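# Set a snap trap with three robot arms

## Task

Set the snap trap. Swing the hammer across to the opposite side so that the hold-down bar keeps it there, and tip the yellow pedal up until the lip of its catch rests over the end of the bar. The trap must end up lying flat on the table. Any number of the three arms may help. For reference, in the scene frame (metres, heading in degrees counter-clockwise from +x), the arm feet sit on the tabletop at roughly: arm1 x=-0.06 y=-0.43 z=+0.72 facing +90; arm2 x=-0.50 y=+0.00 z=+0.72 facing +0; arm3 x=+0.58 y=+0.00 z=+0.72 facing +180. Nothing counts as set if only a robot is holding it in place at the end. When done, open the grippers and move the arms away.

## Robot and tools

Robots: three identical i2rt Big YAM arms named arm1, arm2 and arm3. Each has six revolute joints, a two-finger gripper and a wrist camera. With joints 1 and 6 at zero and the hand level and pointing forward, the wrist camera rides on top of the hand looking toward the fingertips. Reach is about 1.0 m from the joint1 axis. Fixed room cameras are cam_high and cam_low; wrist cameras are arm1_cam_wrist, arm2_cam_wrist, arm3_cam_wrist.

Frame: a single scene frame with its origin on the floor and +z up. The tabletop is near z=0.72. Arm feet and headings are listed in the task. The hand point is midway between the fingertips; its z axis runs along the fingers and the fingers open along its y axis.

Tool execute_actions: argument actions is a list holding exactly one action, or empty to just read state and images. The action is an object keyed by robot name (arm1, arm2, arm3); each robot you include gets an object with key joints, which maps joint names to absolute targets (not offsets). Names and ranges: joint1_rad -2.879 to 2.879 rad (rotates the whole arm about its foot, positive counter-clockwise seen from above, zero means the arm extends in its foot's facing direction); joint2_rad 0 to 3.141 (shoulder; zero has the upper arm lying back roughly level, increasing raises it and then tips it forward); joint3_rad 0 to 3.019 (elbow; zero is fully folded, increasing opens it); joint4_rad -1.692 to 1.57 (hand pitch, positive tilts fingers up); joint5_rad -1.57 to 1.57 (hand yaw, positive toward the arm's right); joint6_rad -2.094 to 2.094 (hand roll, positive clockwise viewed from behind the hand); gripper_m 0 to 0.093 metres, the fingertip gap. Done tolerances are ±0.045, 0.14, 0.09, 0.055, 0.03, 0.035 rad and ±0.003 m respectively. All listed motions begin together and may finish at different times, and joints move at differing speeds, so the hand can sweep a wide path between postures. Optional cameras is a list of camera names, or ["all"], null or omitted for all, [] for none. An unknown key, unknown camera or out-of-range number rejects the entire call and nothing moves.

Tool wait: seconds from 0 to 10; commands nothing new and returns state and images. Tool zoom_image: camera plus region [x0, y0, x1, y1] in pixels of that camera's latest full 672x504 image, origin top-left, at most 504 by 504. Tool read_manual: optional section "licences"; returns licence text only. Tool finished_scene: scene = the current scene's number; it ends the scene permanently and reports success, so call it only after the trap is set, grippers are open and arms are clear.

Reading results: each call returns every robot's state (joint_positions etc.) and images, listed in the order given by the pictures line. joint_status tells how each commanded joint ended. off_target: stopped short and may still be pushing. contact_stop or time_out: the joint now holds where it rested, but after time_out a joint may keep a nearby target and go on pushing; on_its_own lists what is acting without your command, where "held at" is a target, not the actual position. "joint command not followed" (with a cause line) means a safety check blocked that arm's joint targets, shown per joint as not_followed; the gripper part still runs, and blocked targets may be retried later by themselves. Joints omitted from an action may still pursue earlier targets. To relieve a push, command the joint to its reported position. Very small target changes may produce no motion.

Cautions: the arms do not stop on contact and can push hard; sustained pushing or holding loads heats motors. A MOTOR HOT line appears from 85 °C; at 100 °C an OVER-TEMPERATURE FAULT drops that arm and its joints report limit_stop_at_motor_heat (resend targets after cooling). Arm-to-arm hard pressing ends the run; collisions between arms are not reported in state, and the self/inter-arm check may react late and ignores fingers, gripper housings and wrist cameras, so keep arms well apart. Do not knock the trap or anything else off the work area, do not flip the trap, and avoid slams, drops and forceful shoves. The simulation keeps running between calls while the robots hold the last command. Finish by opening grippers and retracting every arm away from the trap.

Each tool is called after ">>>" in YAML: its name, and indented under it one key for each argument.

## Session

>>> execute_actions:
  actions: []

Scene clock: 0.00 s.
arm1.joint_positions: joint1_rad=-0.015 joint2_rad=+0.430 joint3_rad=+1.478 joint4_rad=-1.530 joint5_rad=+0.010 joint6_rad=-0.012 gripper_m=+0.095
arm1.joint_status: not commanded
arm1.hand: x=-0.0572 y=-0.3157 z=+1.2942 quat_wxyz=(-0.369, +0.609, -0.601, -0.364) (m; scene frame)
arm2.joint_positions: joint1_rad=+0.010 joint2_rad=+0.447 joint3_rad=+1.476 joint4_rad=-1.533 joint5_rad=+0.003 joint6_rad=-0.003 gripper_m=+0.095
arm2.joint_status: not commanded
arm2.hand: x=-0.3842 y=-0.0065 z=+1.3381 quat_wxyz=(-0.513, -0.009, -0.858, +0.005) (m; scene frame)
arm3.joint_positions: joint1_rad=+0.005 joint2_rad=+0.427 joint3_rad=+1.454 joint4_rad=-1.553 joint5_rad=-0.007 joint6_rad=-0.014 gripper_m=+0.095
arm3.joint_status: not commanded
arm3.hand: x=+0.4623 y=+0.0096 z=+1.3372 quat_wxyz=(-0.005, +0.868, -0.012, -0.497) (m; scene frame)
pictures: arm1_cam_wrist, arm2_cam_wrist, arm3_cam_wrist, cam_high, cam_low
Images, in order (width x height): arm1_cam_wrist 672x504, arm2_cam_wrist 672x504, arm3_cam_wrist 672x504, cam_high 672x504, cam_low 672x504.

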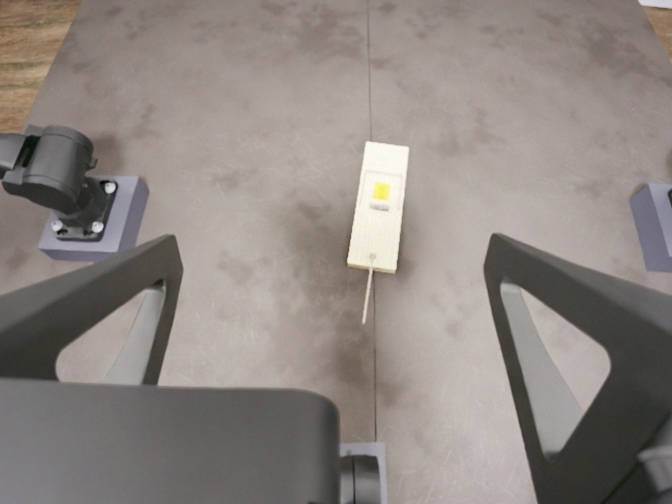

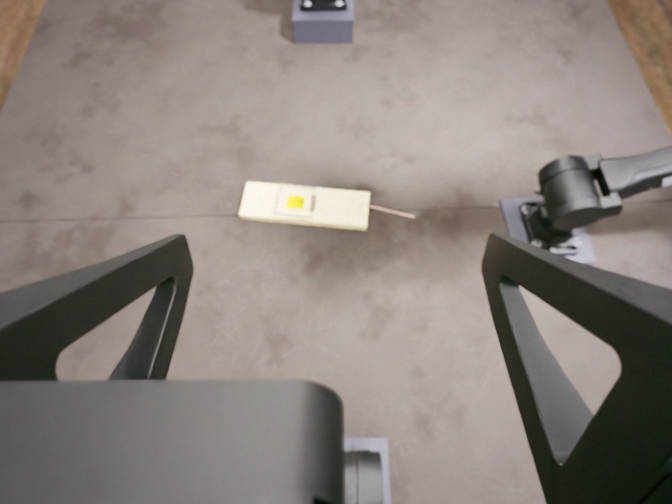

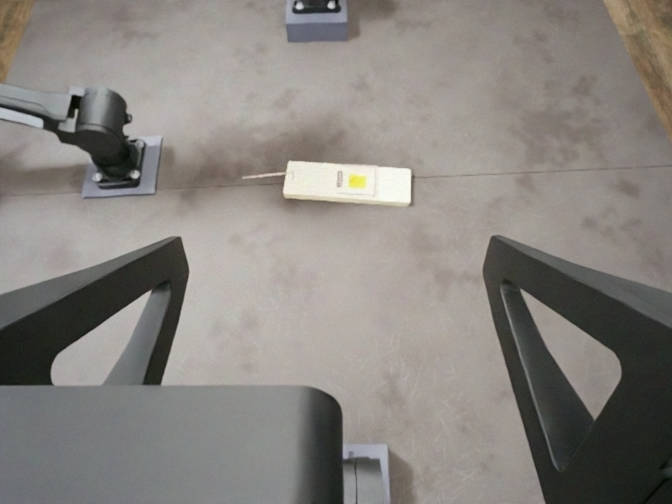

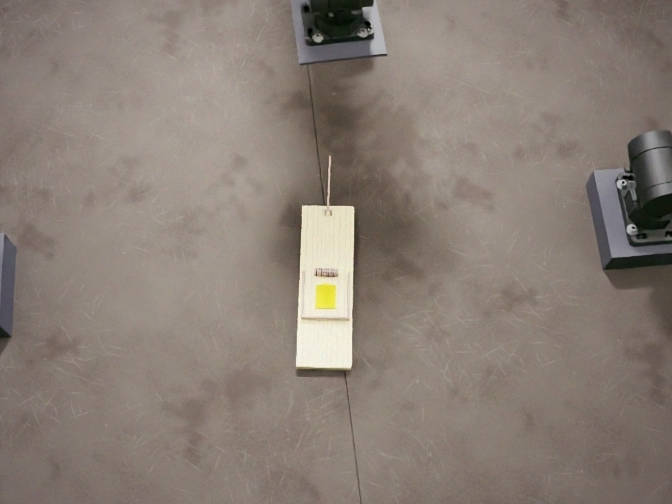

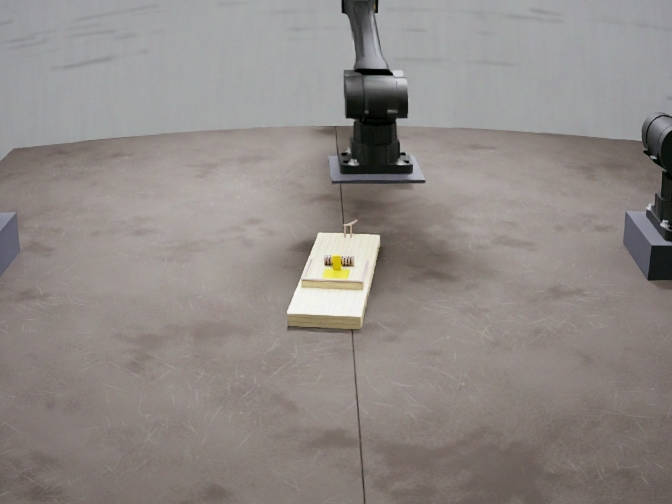

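>>> execute_actions:
  actions:
    - {"arm3":{"joints":{"joint1_rad":-0.35,"joint2_rad":1.97,"joint3_rad":1.37,"joint4_rad":-0.93,"joint5_rad":-0.51,"joint6_rad":1.32,"gripper_m":0.093}},"arm1":{"joints":{"joint1_rad":-0.6,"joint2_rad":0.45,"joint3_rad":0.25,"joint4_rad":-0.5,"gripper_m":0}},"arm2":{"joints":{"joint1_rad":0.047,"joint2_rad":1.2,"joint3_rad":0.6,"joint4_rad":-0.3,"joint6_rad":0.47,"gripper_m":0.02}}}
  cameras: ["arm3_cam_wrist","cam_high","cam_low"]

Scene clock: 2.63 s.
arm1.joint_positions: joint1_rad=-0.595 joint2_rad=+0.458 joint3_rad=+0.251 joint4_rad=-0.528 joint5_rad=+0.010 joint6_rad=-0.012 gripper_m=+0.001
arm1.joint_status: all done
arm1.hand: x=+0.0874 y=-0.2054 z=+0.8423 quat_wxyz=(-0.359, +0.441, -0.801, -0.189) (m; scene frame)
arm2.joint_positions: joint1_rad=+0.037 joint2_rad=+1.208 joint3_rad=+0.592 joint4_rad=-0.321 joint5_rad=+0.003 joint6_rad=+0.454 gripper_m=+0.020
arm2.joint_status: all done
arm2.hand: x=-0.0927 y=+0.0013 z=+0.8666 quat_wxyz=(-0.308, -0.212, -0.925, -0.073) (m; scene frame)
arm3.joint_positions: joint1_rad=-0.346 joint2_rad=+1.965 joint3_rad=+1.365 joint4_rad=-0.938 joint5_rad=-0.507 joint6_rad=+1.312 gripper_m=+0.093
arm3.joint_status: all done
arm3.hand: x=+0.0376 y=+0.1336 z=+0.7955 quat_wxyz=(+0.233, +0.640, -0.725, +0.103) (m; scene frame)
pictures: arm3_cam_wrist, cam_high, cam_low
Images, in order (width x height): arm3_cam_wrist 672x504, cam_high 672x504, cam_low 672x504.

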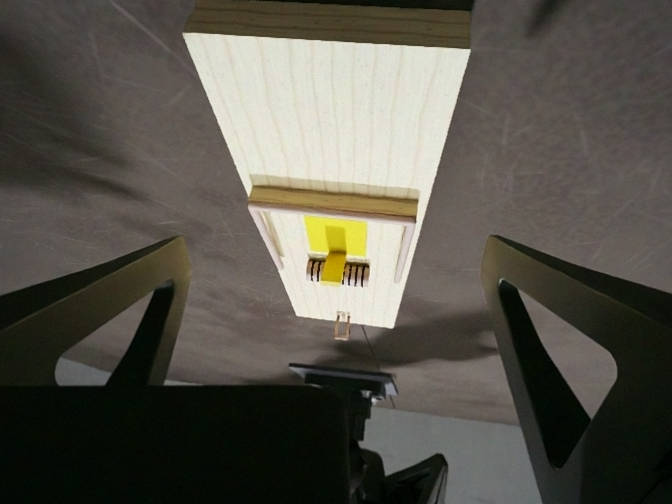

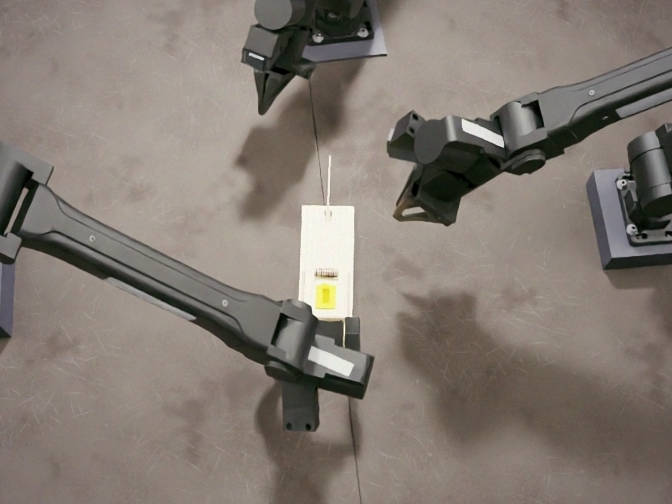

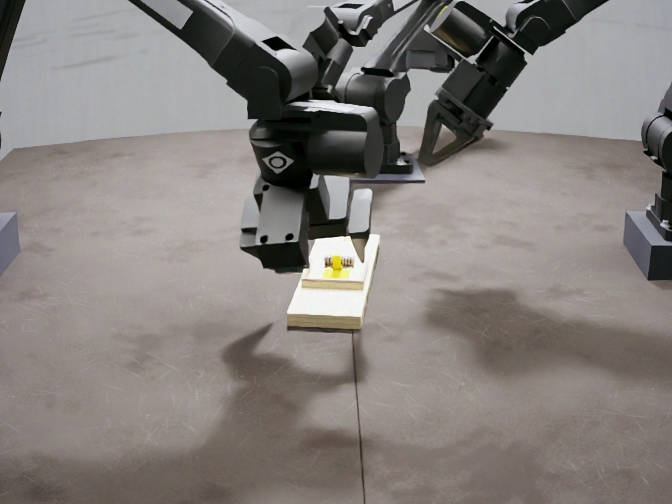

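>>> execute_actions:
  actions:
    - {"arm3":{"joints":{"joint1_rad":-0.36,"joint2_rad":2.065,"joint4_rad":-0.88}}}
  cameras: ["arm3_cam_wrist","cam_low"]

>>> execute_actions:
  actions:
    - {"arm3":{"joints":{"gripper_m":0.06}}}
  cameras: ["arm3_cam_wrist"]

Scene clock: 3.77 s.
arm1.joint_positions: joint1_rad=-0.595 joint2_rad=+0.458 joint3_rad=+0.251 joint4_rad=-0.528 joint5_rad=+0.010 joint6_rad=-0.012 gripper_m=+0.001
arm1.joint_status: not commanded
arm1.hand: x=+0.0874 y=-0.2054 z=+0.8423 quat_wxyz=(-0.359, +0.441, -0.801, -0.189) (m; scene frame)
arm2.joint_positions: joint1_rad=+0.037 joint2_rad=+1.208 joint3_rad=+0.592 joint4_rad=-0.321 joint5_rad=+0.003 joint6_rad=+0.454 gripper_m=+0.020
arm2.joint_status: not commanded
arm2.hand: x=-0.0927 y=+0.0013 z=+0.8666 quat_wxyz=(-0.308, -0.212, -0.925, -0.073) (m; scene frame)
arm3.joint_positions: joint1_rad=-0.355 joint2_rad=+2.055 joint3_rad=+1.365 joint4_rad=-0.887 joint5_rad=-0.515 joint6_rad=+1.312 gripper_m=+0.093
arm3.joint_status: all done
arm3.hand: x=+0.0395 y=+0.1362 z=+0.7486 quat_wxyz=(+0.229, +0.632, -0.730, +0.120) (m; scene frame)
pictures: arm3_cam_wrist, cam_low
Images, in order (width x height): arm3_cam_wrist 672x504, cam_low 672x504.

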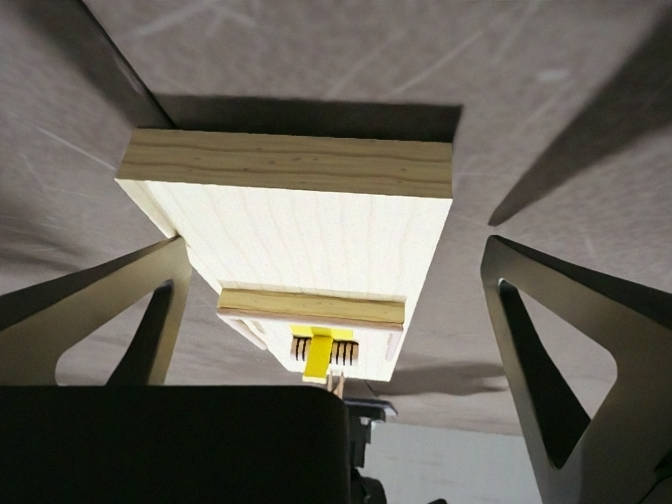

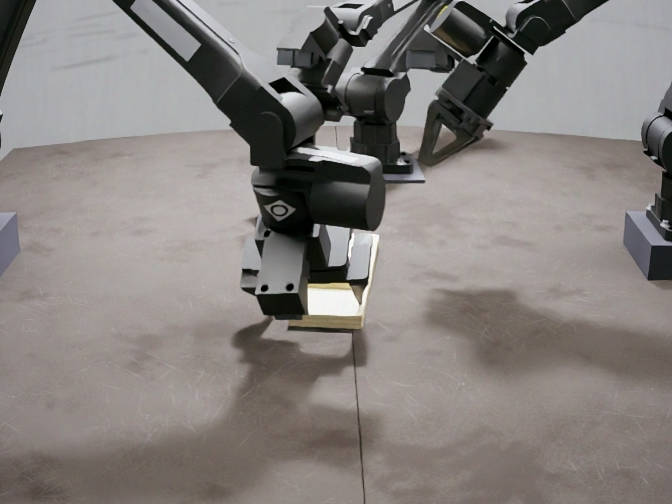

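Scene clock: 4.30 s.
arm1.joint_positions: joint1_rad=-0.595 joint2_rad=+0.458 joint3_rad=+0.251 joint4_rad=-0.528 joint5_rad=+0.010 joint6_rad=-0.012 gripper_m=+0.001
arm1.joint_status: not commanded
arm1.hand: x=+0.0874 y=-0.2054 z=+0.8423 quat_wxyz=(-0.359, +0.441, -0.801, -0.189) (m; scene frame)
arm2.joint_positions: joint1_rad=+0.037 joint2_rad=+1.208 joint3_rad=+0.592 joint4_rad=-0.321 joint5_rad=+0.003 joint6_rad=+0.454 gripper_m=+0.020
arm2.joint_status: not commanded
arm2.hand: x=-0.0927 y=+0.0013 z=+0.8666 quat_wxyz=(-0.308, -0.212, -0.925, -0.073) (m; scene frame)
arm3.joint_positions: joint1_rad=-0.355 joint2_rad=+2.055 joint3_rad=+1.365 joint4_rad=-0.883 joint5_rad=-0.519 joint6_rad=+1.308 gripper_m=+0.060
arm3.joint_status: all done
arm3.hand: x=+0.0384 y=+0.1361 z=+0.7491 quat_wxyz=(+0.232, +0.634, -0.728, +0.119) (m; scene frame)
pictures: arm3_cam_wrist
Images, in order (width x height): arm3_cam_wrist 672x504.

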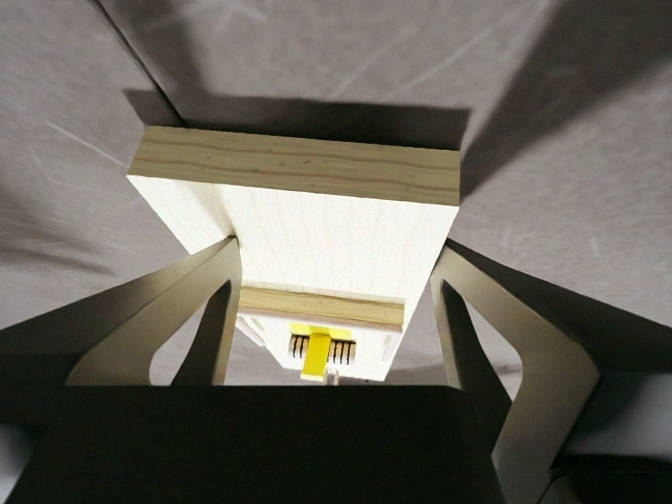

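>>> execute_actions:
  actions:
    - {"arm3":{"joints":{"gripper_m":0.093,"joint2_rad":2.04,"joint4_rad":-0.835}}}
  cameras: []

>>> execute_actions:
  actions:
    - {"arm3":{"joints":{"joint2_rad":2.085,"joint4_rad":-0.8}}}
  cameras: ["arm3_cam_wrist"]

>>> execute_actions:
  actions:
    - {"arm3":{"joints":{"gripper_m":0.06}}}
  cameras: ["arm3_cam_wrist"]

Scene clock: 5.07 s.
arm1.joint_positions: joint1_rad=-0.595 joint2_rad=+0.458 joint3_rad=+0.251 joint4_rad=-0.528 joint5_rad=+0.010 joint6_rad=-0.012 gripper_m=+0.001
arm1.joint_status: not commanded
arm1.hand: x=+0.0874 y=-0.2054 z=+0.8423 quat_wxyz=(-0.359, +0.441, -0.801, -0.189) (m; scene frame)
arm2.joint_positions: joint1_rad=+0.037 joint2_rad=+1.208 joint3_rad=+0.592 joint4_rad=-0.321 joint5_rad=+0.003 joint6_rad=+0.454 gripper_m=+0.020
arm2.joint_status: not commanded
arm2.hand: x=-0.0927 y=+0.0013 z=+0.8666 quat_wxyz=(-0.308, -0.212, -0.925, -0.073) (m; scene frame)
arm3.joint_positions: joint1_rad=-0.355 joint2_rad=+2.054 joint3_rad=+1.365 joint4_rad=-0.846 joint5_rad=-0.513 joint6_rad=+1.312 gripper_m=+0.093
arm3.joint_status: all done
arm3.hand: x=+0.0311 y=+0.1401 z=+0.7489 quat_wxyz=(+0.237, +0.636, -0.727, +0.102) (m; scene frame)
pictures: none
No camera images: the call's "cameras" was empty. Leave "cameras" out to get every camera's image.

Scene clock: 5.67 s.
arm1.joint_positions: joint1_rad=-0.595 joint2_rad=+0.458 joint3_rad=+0.251 joint4_rad=-0.528 joint5_rad=+0.010 joint6_rad=-0.012 gripper_m=+0.001
arm1.joint_status: not commanded
arm1.hand: x=+0.0874 y=-0.2054 z=+0.8423 quat_wxyz=(-0.359, +0.441, -0.801, -0.189) (m; scene frame)
arm2.joint_positions: joint1_rad=+0.037 joint2_rad=+1.208 joint3_rad=+0.592 joint4_rad=-0.321 joint5_rad=+0.003 joint6_rad=+0.454 gripper_m=+0.020
arm2.joint_status: not commanded
arm2.hand: x=-0.0927 y=+0.0013 z=+0.8666 quat_wxyz=(-0.308, -0.212, -0.925, -0.073) (m; scene frame)
arm3.joint_positions: joint1_rad=-0.355 joint2_rad=+2.057 joint3_rad=+1.365 joint4_rad=-0.812 joint5_rad=-0.513 joint6_rad=+1.313 gripper_m=+0.093
arm3.joint_status: all done
arm3.hand: x=+0.0244 y=+0.1429 z=+0.7478 quat_wxyz=(+0.244, +0.639, -0.724, +0.088) (m; scene frame)
pictures: arm3_cam_wrist
Images, in order (width x height): arm3_cam_wrist 672x504.

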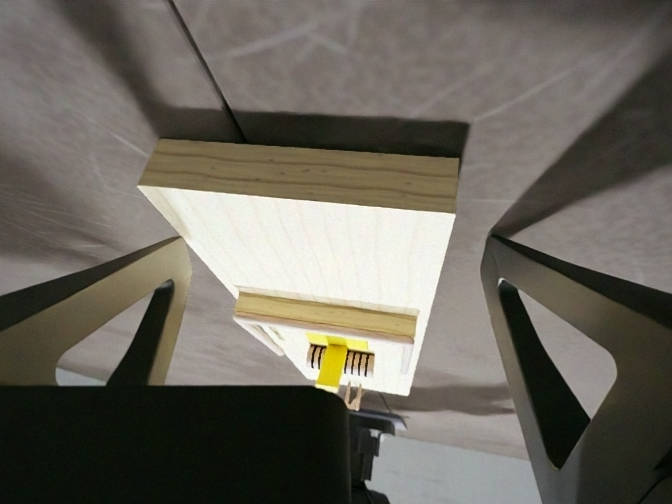

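Scene clock: 6.20 s.
arm1.joint_positions: joint1_rad=-0.595 joint2_rad=+0.458 joint3_rad=+0.251 joint4_rad=-0.528 joint5_rad=+0.010 joint6_rad=-0.012 gripper_m=+0.001
arm1.joint_status: not commanded
arm1.hand: x=+0.0874 y=-0.2054 z=+0.8423 quat_wxyz=(-0.359, +0.441, -0.801, -0.189) (m; scene frame)
arm2.joint_positions: joint1_rad=+0.037 joint2_rad=+1.208 joint3_rad=+0.592 joint4_rad=-0.321 joint5_rad=+0.003 joint6_rad=+0.454 gripper_m=+0.020
arm2.joint_status: not commanded
arm2.hand: x=-0.0927 y=+0.0013 z=+0.8666 quat_wxyz=(-0.308, -0.212, -0.925, -0.073) (m; scene frame)
arm3.joint_positions: joint1_rad=-0.355 joint2_rad=+2.057 joint3_rad=+1.365 joint4_rad=-0.810 joint5_rad=-0.513 joint6_rad=+1.313 gripper_m=+0.060
arm3.joint_status: all done
arm3.hand: x=+0.0240 y=+0.1431 z=+0.7478 quat_wxyz=(+0.244, +0.639, -0.724, +0.087) (m; scene frame)
pictures: arm3_cam_wrist
Images, in order (width x height): arm3_cam_wrist 672x504.

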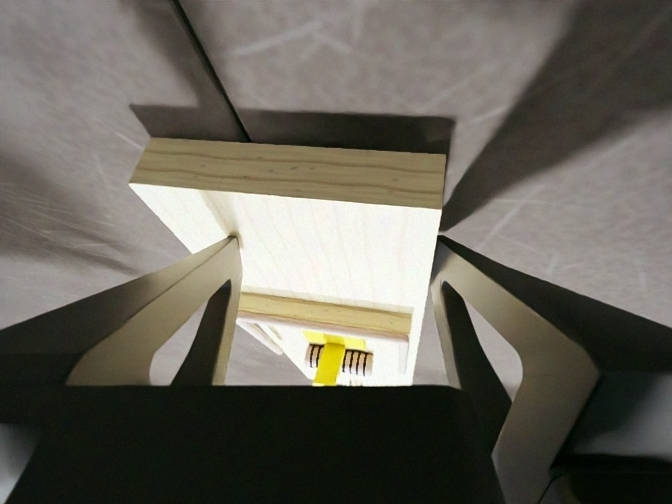

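>>> execute_actions:
  actions:
    - {"arm3":{"joints":{"gripper_m":0.093,"joint2_rad":2.0}}}
  cameras: []

>>> execute_actions:
  actions:
    - {"arm3":{"joints":{"joint2_rad":2.15,"joint3_rad":1.615,"joint4_rad":-1.17,"joint1_rad":-0.34}}}
  cameras: ["arm3_cam_wrist","cam_low"]

Scene clock: 7.37 s.
arm1.joint_positions: joint1_rad=-0.595 joint2_rad=+0.458 joint3_rad=+0.251 joint4_rad=-0.528 joint5_rad=+0.010 joint6_rad=-0.012 gripper_m=+0.001
arm1.joint_status: not commanded
arm1.hand: x=+0.0874 y=-0.2054 z=+0.8423 quat_wxyz=(-0.359, +0.441, -0.801, -0.189) (m; scene frame)
arm2.joint_positions: joint1_rad=+0.037 joint2_rad=+1.208 joint3_rad=+0.592 joint4_rad=-0.321 joint5_rad=+0.003 joint6_rad=+0.454 gripper_m=+0.020
arm2.joint_status: not commanded
arm2.hand: x=-0.0927 y=+0.0013 z=+0.8666 quat_wxyz=(-0.308, -0.212, -0.925, -0.073) (m; scene frame)
arm3.joint_positions: joint1_rad=-0.355 joint2_rad=+2.032 joint3_rad=+1.365 joint4_rad=-0.810 joint5_rad=-0.513 joint6_rad=+1.313 gripper_m=+0.093
arm3.joint_status: all done
arm3.hand: x=+0.0204 y=+0.1448 z=+0.7613 quat_wxyz=(+0.249, +0.641, -0.722, +0.076) (m; scene frame)
pictures: none
No camera images: the call's "cameras" was empty. Leave "cameras" out to get every camera's image.

Scene clock: 8.47 s.
arm1.joint_positions: joint1_rad=-0.595 joint2_rad=+0.458 joint3_rad=+0.251 joint4_rad=-0.528 joint5_rad=+0.010 joint6_rad=-0.012 gripper_m=+0.001
arm1.joint_status: not commanded
arm1.hand: x=+0.0874 y=-0.2054 z=+0.8423 quat_wxyz=(-0.359, +0.441, -0.801, -0.189) (m; scene frame)
arm2.joint_positions: joint1_rad=+0.037 joint2_rad=+1.208 joint3_rad=+0.592 joint4_rad=-0.321 joint5_rad=+0.003 joint6_rad=+0.454 gripper_m=+0.020
arm2.joint_status: not commanded
arm2.hand: x=-0.0927 y=+0.0013 z=+0.8666 quat_wxyz=(-0.308, -0.212, -0.925, -0.073) (m; scene frame)
arm3.joint_positions: joint1_rad=-0.346 joint2_rad=+2.135 joint3_rad=+1.564 joint4_rad=-1.160 joint5_rad=-0.513 joint6_rad=+1.313 gripper_m=+0.093
arm3.joint_status: all done
arm3.hand: x=+0.0237 y=+0.1383 z=+0.7680 quat_wxyz=(+0.194, +0.618, -0.738, +0.187) (m; scene frame)
pictures: arm3_cam_wrist, cam_low
Images, in order (width x height): arm3_cam_wrist 672x504, cam_low 672x504.

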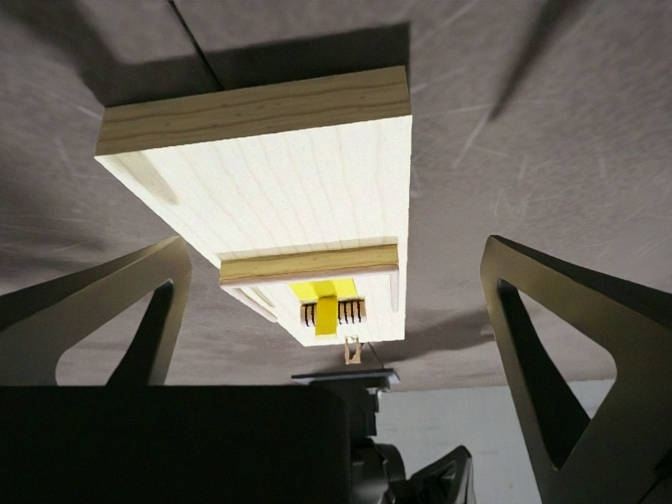

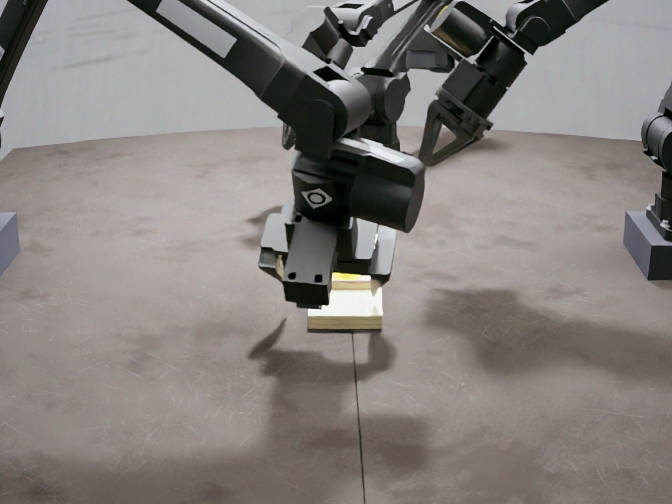

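>>> execute_actions:
  actions:
    - {"arm3":{"joints":{"joint2_rad":2.18,"joint3_rad":1.67,"joint4_rad":-1.17,"joint6_rad":1.22,"joint1_rad":-0.34}}}
  cameras: ["arm3_cam_wrist","cam_low"]

>>> execute_actions:
  actions:
    - {"arm3":{"joints":{"joint2_rad":2.235,"joint4_rad":-1.12}}}
  cameras: ["arm3_cam_wrist","cam_low"]

Scene clock: 9.70 s.
arm1.joint_positions: joint1_rad=-0.595 joint2_rad=+0.458 joint3_rad=+0.251 joint4_rad=-0.528 joint5_rad=+0.010 joint6_rad=-0.012 gripper_m=+0.001
arm1.joint_status: not commanded
arm1.hand: x=+0.0874 y=-0.2054 z=+0.8423 quat_wxyz=(-0.359, +0.441, -0.801, -0.189) (m; scene frame)
arm2.joint_positions: joint1_rad=+0.037 joint2_rad=+1.208 joint3_rad=+0.592 joint4_rad=-0.321 joint5_rad=+0.003 joint6_rad=+0.454 gripper_m=+0.020
arm2.joint_status: not commanded
arm2.hand: x=-0.0927 y=+0.0013 z=+0.8666 quat_wxyz=(-0.308, -0.212, -0.925, -0.073) (m; scene frame)
arm3.joint_positions: joint1_rad=-0.346 joint2_rad=+2.154 joint3_rad=+1.621 joint4_rad=-1.163 joint5_rad=-0.513 joint6_rad=+1.229 gripper_m=+0.093
arm3.joint_status: all done
arm3.hand: x=+0.0045 y=+0.1463 z=+0.7741 quat_wxyz=(+0.208, +0.653, -0.710, +0.164) (m; scene frame)
pictures: arm3_cam_wrist, cam_low
Images, in order (width x height): arm3_cam_wrist 672x504, cam_low 672x504.

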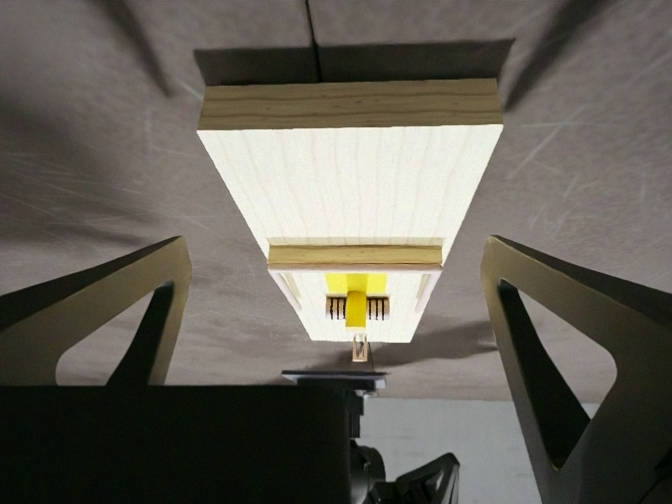

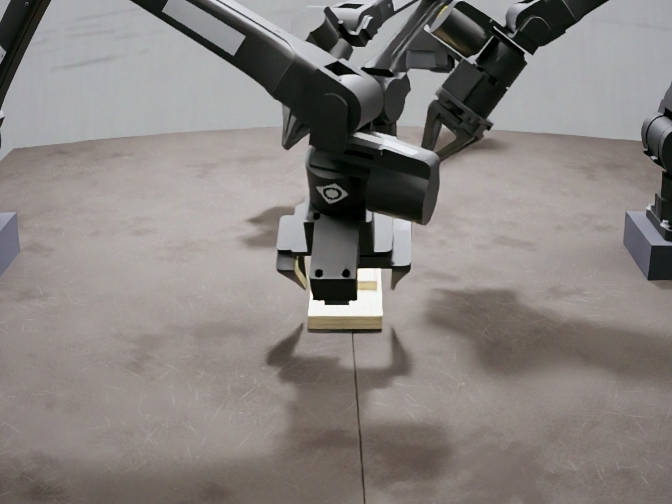

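Scene clock: 10.53 s.
arm1.joint_positions: joint1_rad=-0.595 joint2_rad=+0.458 joint3_rad=+0.251 joint4_rad=-0.528 joint5_rad=+0.010 joint6_rad=-0.012 gripper_m=+0.001
arm1.joint_status: not commanded
arm1.hand: x=+0.0874 y=-0.2054 z=+0.8423 quat_wxyz=(-0.359, +0.441, -0.801, -0.189) (m; scene frame)
arm2.joint_positions: joint1_rad=+0.037 joint2_rad=+1.208 joint3_rad=+0.592 joint4_rad=-0.321 joint5_rad=+0.003 joint6_rad=+0.454 gripper_m=+0.020
arm2.joint_status: not commanded
arm2.hand: x=-0.0927 y=+0.0013 z=+0.8666 quat_wxyz=(-0.308, -0.212, -0.925, -0.073) (m; scene frame)
arm3.joint_positions: joint1_rad=-0.346 joint2_rad=+2.214 joint3_rad=+1.627 joint4_rad=-1.129 joint5_rad=-0.514 joint6_rad=+1.228 gripper_m=+0.093
arm3.joint_status: all done
arm3.hand: x=+0.0035 y=+0.1460 z=+0.7414 quat_wxyz=(+0.205, +0.651, -0.710, +0.172) (m; scene frame)
pictures: arm3_cam_wrist, cam_low
Images, in order (width x height): arm3_cam_wrist 672x504, cam_low 672x504.

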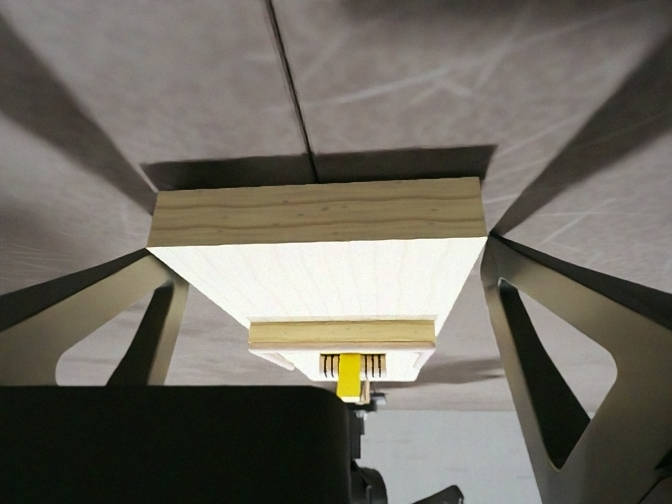

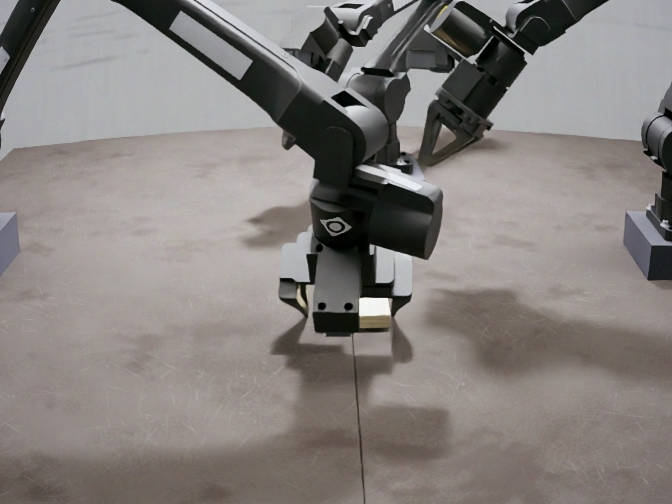

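>>> execute_actions:
  actions:
    - {"arm3":{"joints":{"joint1_rad":-0.32,"joint2_rad":2.21}}}
  cameras: []

>>> execute_actions:
  actions:
    - {"arm3":{"joints":{"gripper_m":0.06}}}
  cameras: ["arm3_cam_wrist"]

>>> execute_actions:
  actions:
    - {"arm3":{"joints":{"joint1_rad":-0.24,"joint2_rad":2.16,"joint3_rad":1.54,"joint4_rad":-1.02,"joint6_rad":1.48}}}
  cameras: ["cam_high"]

>>> execute_actions:
  actions:
    - {"arm3":{"joints":{"joint1_rad":-0.145,"joint2_rad":2.12,"joint3_rad":1.455,"joint4_rad":-0.92,"joint6_rad":1.73}}}
  cameras: ["cam_high","cam_low"]

Scene clock: 11.57 s.
arm1.joint_positions: joint1_rad=-0.595 joint2_rad=+0.458 joint3_rad=+0.251 joint4_rad=-0.528 joint5_rad=+0.010 joint6_rad=-0.012 gripper_m=+0.001
arm1.joint_status: not commanded
arm1.hand: x=+0.0874 y=-0.2054 z=+0.8423 quat_wxyz=(-0.359, +0.441, -0.801, -0.189) (m; scene frame)
arm2.joint_positions: joint1_rad=+0.037 joint2_rad=+1.208 joint3_rad=+0.592 joint4_rad=-0.321 joint5_rad=+0.003 joint6_rad=+0.454 gripper_m=+0.020
arm2.joint_status: not commanded
arm2.hand: x=-0.0927 y=+0.0013 z=+0.8666 quat_wxyz=(-0.308, -0.212, -0.925, -0.073) (m; scene frame)
arm3.joint_positions: joint1_rad=-0.326 joint2_rad=+2.214 joint3_rad=+1.627 joint4_rad=-1.129 joint5_rad=-0.513 joint6_rad=+1.228 gripper_m=+0.093
arm3.joint_status: all done
arm3.hand: x=+0.0007 y=+0.1346 z=+0.7415 quat_wxyz=(+0.203, +0.658, -0.704, +0.174) (m; scene frame)
pictures: none
No camera images: the call's "cameras" was empty. Leave "cameras" out to get every camera's image.

Scene clock: 12.10 s.
arm1.joint_positions: joint1_rad=-0.595 joint2_rad=+0.458 joint3_rad=+0.251 joint4_rad=-0.528 joint5_rad=+0.010 joint6_rad=-0.012 gripper_m=+0.001
arm1.joint_status: not commanded
arm1.hand: x=+0.0874 y=-0.2054 z=+0.8423 quat_wxyz=(-0.359, +0.441, -0.801, -0.189) (m; scene frame)
arm2.joint_positions: joint1_rad=+0.037 joint2_rad=+1.208 joint3_rad=+0.592 joint4_rad=-0.321 joint5_rad=+0.003 joint6_rad=+0.454 gripper_m=+0.020
arm2.joint_status: not commanded
arm2.hand: x=-0.0927 y=+0.0013 z=+0.8666 quat_wxyz=(-0.308, -0.212, -0.925, -0.073) (m; scene frame)
arm3.joint_positions: joint1_rad=-0.326 joint2_rad=+2.214 joint3_rad=+1.627 joint4_rad=-1.129 joint5_rad=-0.512 joint6_rad=+1.227 gripper_m=+0.080
arm3.joint_status: gripper_m off_target (ended at +0.080, target +0.060)
arm3.hand: x=+0.0007 y=+0.1348 z=+0.7414 quat_wxyz=(+0.203, +0.659, -0.704, +0.173) (m; scene frame)
pictures: arm3_cam_wrist
Images, in order (width x height): arm3_cam_wrist 672x504.

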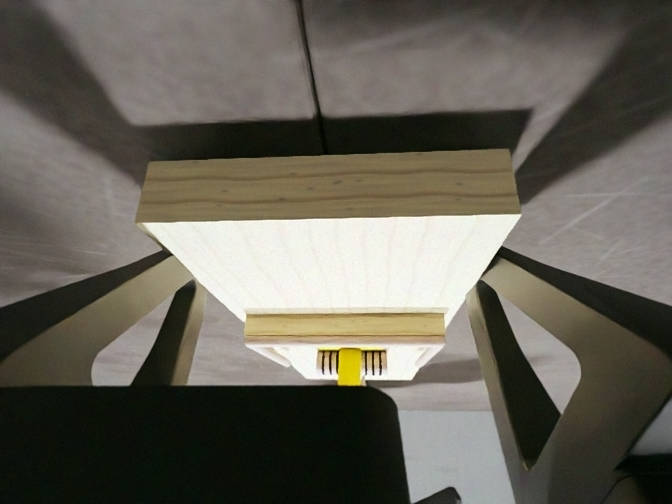

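Scene clock: 13.33 s.
arm1.joint_positions: joint1_rad=-0.595 joint2_rad=+0.458 joint3_rad=+0.251 joint4_rad=-0.528 joint5_rad=+0.010 joint6_rad=-0.012 gripper_m=+0.001
arm1.joint_status: not commanded
arm1.hand: x=+0.0874 y=-0.2054 z=+0.8423 quat_wxyz=(-0.359, +0.441, -0.801, -0.189) (m; scene frame)
arm2.joint_positions: joint1_rad=+0.037 joint2_rad=+1.208 joint3_rad=+0.592 joint4_rad=-0.321 joint5_rad=+0.003 joint6_rad=+0.454 gripper_m=+0.020
arm2.joint_status: not commanded
arm2.hand: x=-0.0927 y=+0.0013 z=+0.8666 quat_wxyz=(-0.308, -0.212, -0.925, -0.073) (m; scene frame)
arm3.joint_positions: joint1_rad=-0.230 joint2_rad=+2.173 joint3_rad=+1.556 joint4_rad=-1.030 joint5_rad=-0.515 joint6_rad=+1.455 gripper_m=+0.080
arm3.joint_status: all done
arm3.hand: x=-0.0077 y=+0.0775 z=+0.7421 quat_wxyz=(+0.193, +0.618, -0.741, +0.177) (m; scene frame)
pictures: cam_high
Images, in order (width x height): cam_high 672x504.

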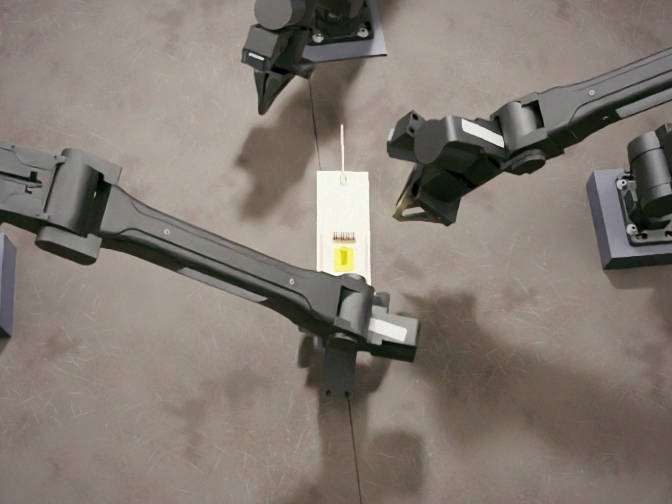

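Scene clock: 14.53 s.
arm1.joint_positions: joint1_rad=-0.595 joint2_rad=+0.458 joint3_rad=+0.251 joint4_rad=-0.528 joint5_rad=+0.010 joint6_rad=-0.012 gripper_m=+0.001
arm1.joint_status: not commanded
arm1.hand: x=+0.0874 y=-0.2054 z=+0.8423 quat_wxyz=(-0.359, +0.441, -0.801, -0.189) (m; scene frame)
arm2.joint_positions: joint1_rad=+0.037 joint2_rad=+1.208 joint3_rad=+0.592 joint4_rad=-0.321 joint5_rad=+0.003 joint6_rad=+0.454 gripper_m=+0.020
arm2.joint_status: not commanded
arm2.hand: x=-0.0927 y=+0.0013 z=+0.8666 quat_wxyz=(-0.308, -0.212, -0.925, -0.073) (m; scene frame)
arm3.joint_positions: joint1_rad=-0.137 joint2_rad=+2.127 joint3_rad=+1.474 joint4_rad=-0.926 joint5_rad=-0.516 joint6_rad=+1.702 gripper_m=+0.080
arm3.joint_status: all done
arm3.hand: x=-0.0064 y=+0.0216 z=+0.7432 quat_wxyz=(+0.183, +0.566, -0.782, +0.184) (m; scene frame)
pictures: cam_high, cam_low
Images, in order (width x height): cam_high 672x504, cam_low 672x504.

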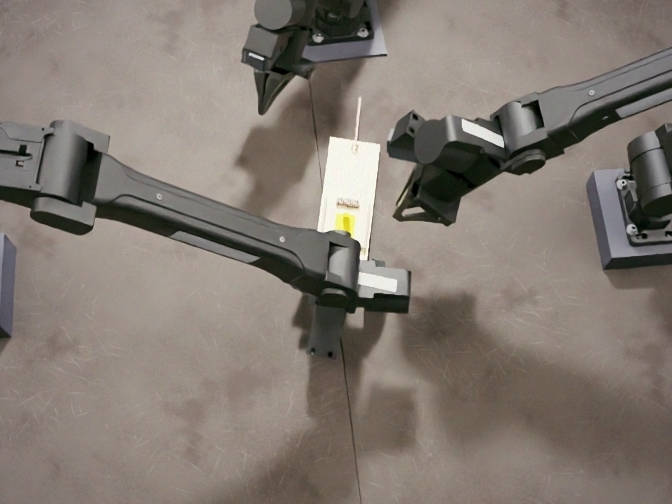

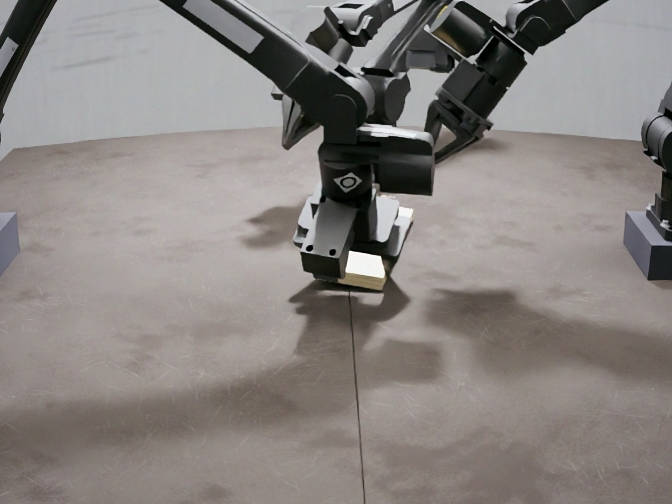

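>>> execute_actions:
  actions:
    - {"arm3":{"joints":{"joint1_rad":-0.16,"joint6_rad":1.85}}}
  cameras: []

>>> execute_actions:
  actions:
    - {"arm3":{"joints":{"gripper_m":0.093,"joint6_rad":1.72,"joint2_rad":2.14}}}
  cameras: []

>>> execute_actions:
  actions:
    - {"arm3":{"joints":{"gripper_m":0.06}}}
  cameras: ["cam_high","cam_low","arm3_cam_wrist"]

Scene clock: 15.83 s.
arm1.joint_positions: joint1_rad=-0.595 joint2_rad=+0.458 joint3_rad=+0.251 joint4_rad=-0.528 joint5_rad=+0.010 joint6_rad=-0.012 gripper_m=+0.001
arm1.joint_status: not commanded
arm1.hand: x=+0.0874 y=-0.2054 z=+0.8423 quat_wxyz=(-0.359, +0.441, -0.801, -0.189) (m; scene frame)
arm2.joint_positions: joint1_rad=+0.037 joint2_rad=+1.208 joint3_rad=+0.592 joint4_rad=-0.321 joint5_rad=+0.003 joint6_rad=+0.454 gripper_m=+0.020
arm2.joint_status: not commanded
arm2.hand: x=-0.0927 y=+0.0013 z=+0.8666 quat_wxyz=(-0.308, -0.212, -0.925, -0.073) (m; scene frame)
arm3.joint_positions: joint1_rad=-0.147 joint2_rad=+2.124 joint3_rad=+1.474 joint4_rad=-0.926 joint5_rad=-0.518 joint6_rad=+1.821 gripper_m=+0.080
arm3.joint_status: all done
arm3.hand: x=-0.0068 y=+0.0267 z=+0.7452 quat_wxyz=(+0.175, +0.516, -0.816, +0.194) (m; scene frame)
pictures: none
No camera images: the call's "cameras" was empty. Leave "cameras" out to get every camera's image.

Scene clock: 16.83 s.
arm1.joint_positions: joint1_rad=-0.595 joint2_rad=+0.458 joint3_rad=+0.251 joint4_rad=-0.528 joint5_rad=+0.010 joint6_rad=-0.012 gripper_m=+0.001
arm1.joint_status: not commanded
arm1.hand: x=+0.0874 y=-0.2054 z=+0.8423 quat_wxyz=(-0.359, +0.441, -0.801, -0.189) (m; scene frame)
arm2.joint_positions: joint1_rad=+0.037 joint2_rad=+1.208 joint3_rad=+0.592 joint4_rad=-0.321 joint5_rad=+0.003 joint6_rad=+0.454 gripper_m=+0.020
arm2.joint_status: not commanded
arm2.hand: x=-0.0927 y=+0.0013 z=+0.8666 quat_wxyz=(-0.308, -0.212, -0.925, -0.073) (m; scene frame)
arm3.joint_positions: joint1_rad=-0.152 joint2_rad=+2.124 joint3_rad=+1.470 joint4_rad=-0.926 joint5_rad=-0.516 joint6_rad=+1.724 gripper_m=+0.093
arm3.joint_status: all done
arm3.hand: x=-0.0047 y=+0.0297 z=+0.7438 quat_wxyz=(+0.183, +0.552, -0.792, +0.185) (m; scene frame)
pictures: none
No camera images: the call's "cameras" was empty. Leave "cameras" out to get every camera's image.

Scene clock: 17.37 s.
arm1.joint_positions: joint1_rad=-0.595 joint2_rad=+0.458 joint3_rad=+0.251 joint4_rad=-0.528 joint5_rad=+0.010 joint6_rad=-0.012 gripper_m=+0.001
arm1.joint_status: not commanded
arm1.hand: x=+0.0874 y=-0.2054 z=+0.8423 quat_wxyz=(-0.359, +0.441, -0.801, -0.189) (m; scene frame)
arm2.joint_positions: joint1_rad=+0.037 joint2_rad=+1.208 joint3_rad=+0.592 joint4_rad=-0.321 joint5_rad=+0.003 joint6_rad=+0.454 gripper_m=+0.020
arm2.joint_status: not commanded
arm2.hand: x=-0.0927 y=+0.0013 z=+0.8666 quat_wxyz=(-0.308, -0.212, -0.925, -0.073) (m; scene frame)
arm3.joint_positions: joint1_rad=-0.152 joint2_rad=+2.124 joint3_rad=+1.468 joint4_rad=-0.926 joint5_rad=-0.514 joint6_rad=+1.723 gripper_m=+0.078
arm3.joint_status: gripper_m off_target (ended at +0.078, target +0.060)
arm3.hand: x=-0.0042 y=+0.0303 z=+0.7432 quat_wxyz=(+0.181, +0.552, -0.792, +0.184) (m; scene frame)
pictures: arm3_cam_wrist, cam_high, cam_low
Images, in order (width x height): arm3_cam_wrist 672x504, cam_high 672x504, cam_low 672x504.

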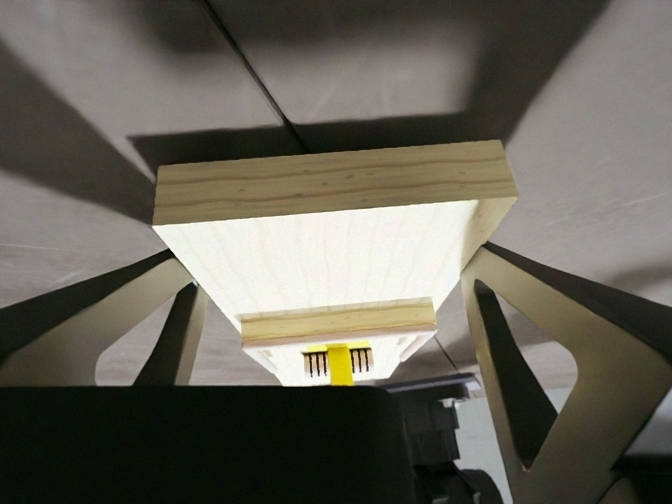

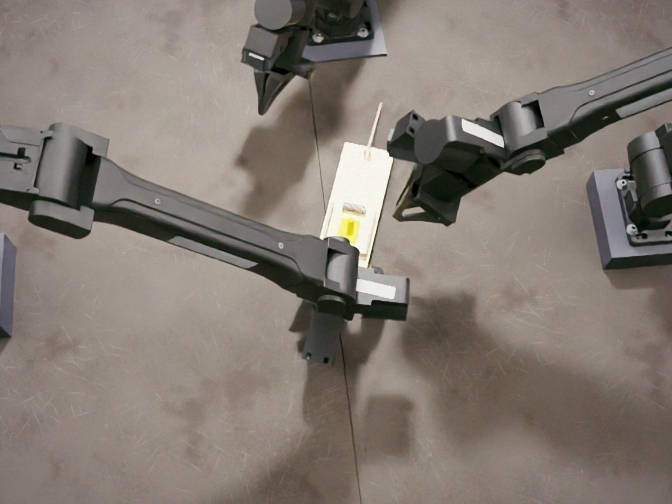

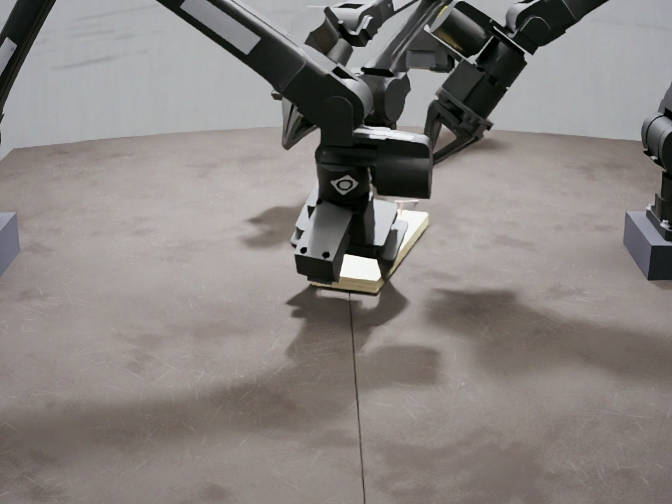

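>>> execute_actions:
  actions:
    - {"arm3":{"joints":{"gripper_m":0.09,"joint2_rad":2.18}},"arm1":{"joints":{"joint1_rad":-0.05,"joint2_rad":0.72,"joint4_rad":-0.33}}}
  cameras: []

>>> execute_actions:
  actions:
    - {"arm3":{"joints":{"gripper_m":0.06}},"arm1":{"joints":{"joint2_rad":1.04,"joint3_rad":0.17,"joint4_rad":-0.1}},"arm2":{"joints":{"joint2_rad":1.57,"joint3_rad":0.71,"joint4_rad":-0.065}}}

Scene clock: 20.80 s.
arm1.joint_positions: joint1_rad=-0.055 joint2_rad=+0.721 joint3_rad=+0.251 joint4_rad=-0.358 joint5_rad=+0.010 joint6_rad=-0.012 gripper_m=+0.001
arm1.joint_status: all done
arm1.hand: x=-0.0485 y=-0.1410 z=+0.8046 quat_wxyz=(-0.265, +0.651, -0.667, -0.249) (m; scene frame)
arm2.joint_positions: joint1_rad=+0.037 joint2_rad=+1.208 joint3_rad=+0.592 joint4_rad=-0.321 joint5_rad=+0.003 joint6_rad=+0.454 gripper_m=+0.020
arm2.joint_status: not commanded
arm2.hand: x=-0.0927 y=+0.0013 z=+0.8666 quat_wxyz=(-0.308, -0.212, -0.925, -0.073) (m; scene frame)
arm3.joint_positions: joint1_rad=-0.152 joint2_rad=+2.124 joint3_rad=+1.468 joint4_rad=-0.926 joint5_rad=-0.515 joint6_rad=+1.720 gripper_m=+0.090
arm3.joint_status: all done
arm3.hand: x=-0.0041 y=+0.0300 z=+0.7429 quat_wxyz=(+0.182, +0.554, -0.791, +0.185) (m; scene frame)
pictures: none
No camera images: the call's "cameras" was empty. Leave "cameras" out to get every camera's image.

Scene clock: 21.93 s.
arm1.joint_positions: joint1_rad=-0.053 joint2_rad=+0.969 joint3_rad=+0.193 joint4_rad=-0.080 joint5_rad=+0.006 joint6_rad=-0.012 gripper_m=+0.001
arm1.joint_status: all done
arm1.hand: x=-0.0501 y=-0.1329 z=+0.7548 quat_wxyz=(-0.253, +0.656, -0.669, -0.241) (m; scene frame)
arm2.joint_positions: joint1_rad=+0.037 joint2_rad=+1.584 joint3_rad=+0.685 joint4_rad=-0.085 joint5_rad=+0.003 joint6_rad=+0.455 gripper_m=+0.020
arm2.joint_status: all done
arm2.hand: x=-0.0313 y=+0.0022 z=+0.7823 quat_wxyz=(-0.286, -0.213, -0.932, -0.068) (m; scene frame)
arm3.joint_positions: joint1_rad=-0.173 joint2_rad=+2.125 joint3_rad=+1.468 joint4_rad=-0.922 joint5_rad=-0.514 joint6_rad=+1.716 gripper_m=+0.079
arm3.joint_status: gripper_m off_target (ended at +0.079, target +0.060)
arm3.hand: x=-0.0038 y=+0.0424 z=+0.7420 quat_wxyz=(+0.184, +0.547, -0.796, +0.181) (m; scene frame)
pictures: arm1_cam_wrist, arm2_cam_wrist, arm3_cam_wrist, cam_high, cam_low
Images, in order (width x height): arm1_cam_wrist 672x504, arm2_cam_wrist 672x504, arm3_cam_wrist 672x504, cam_high 672x504, cam_low 672x504.

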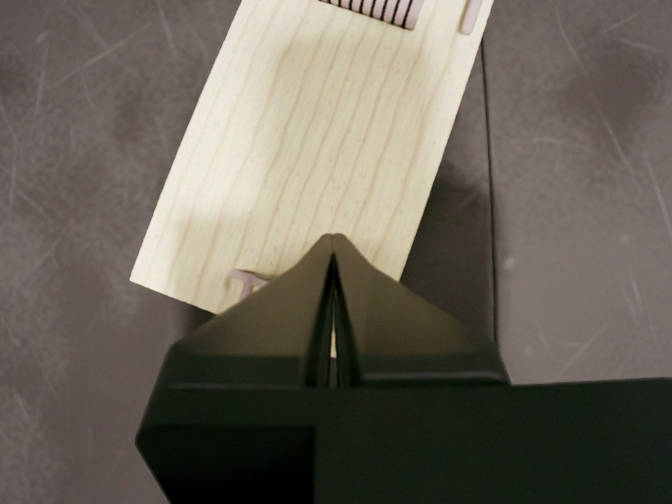

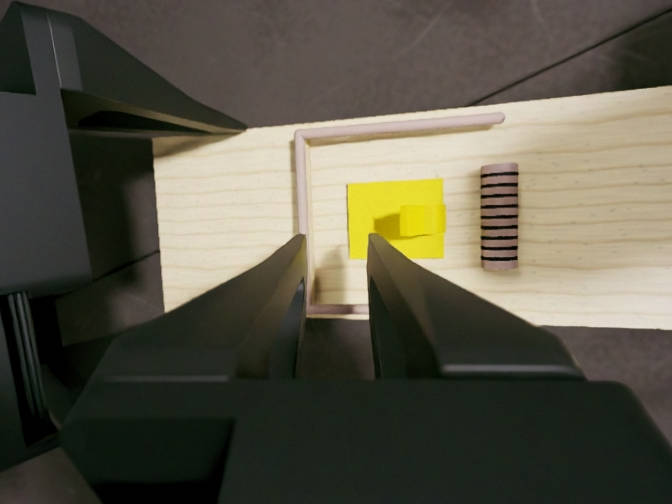

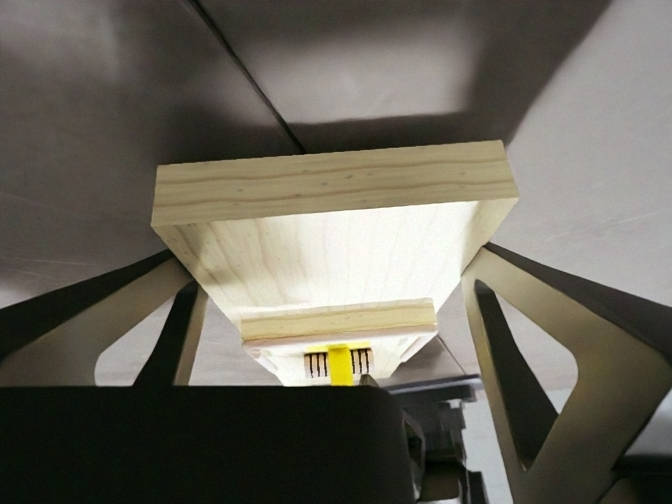

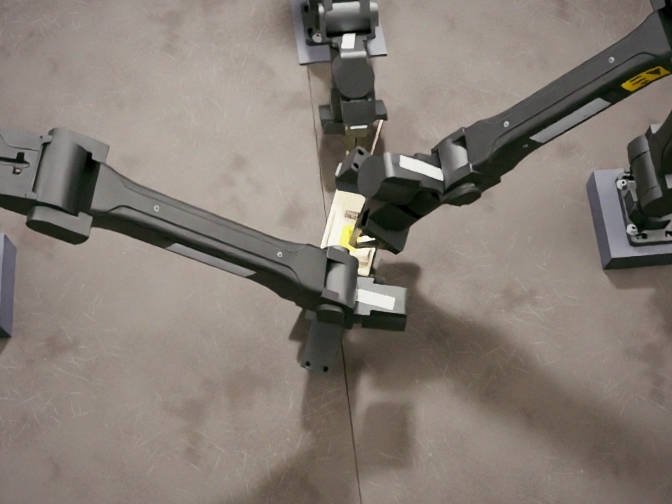

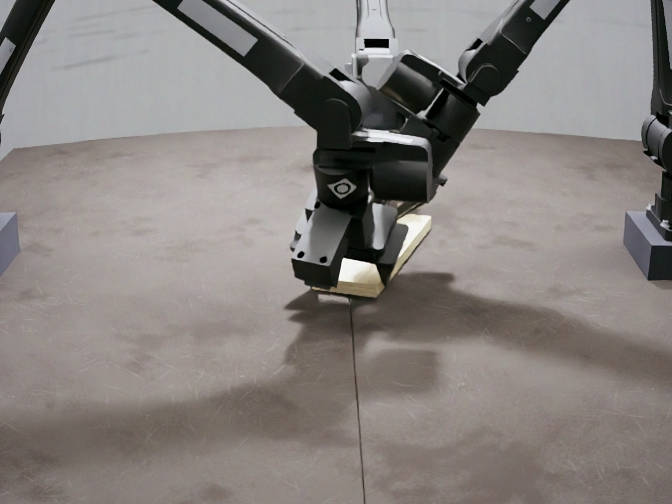

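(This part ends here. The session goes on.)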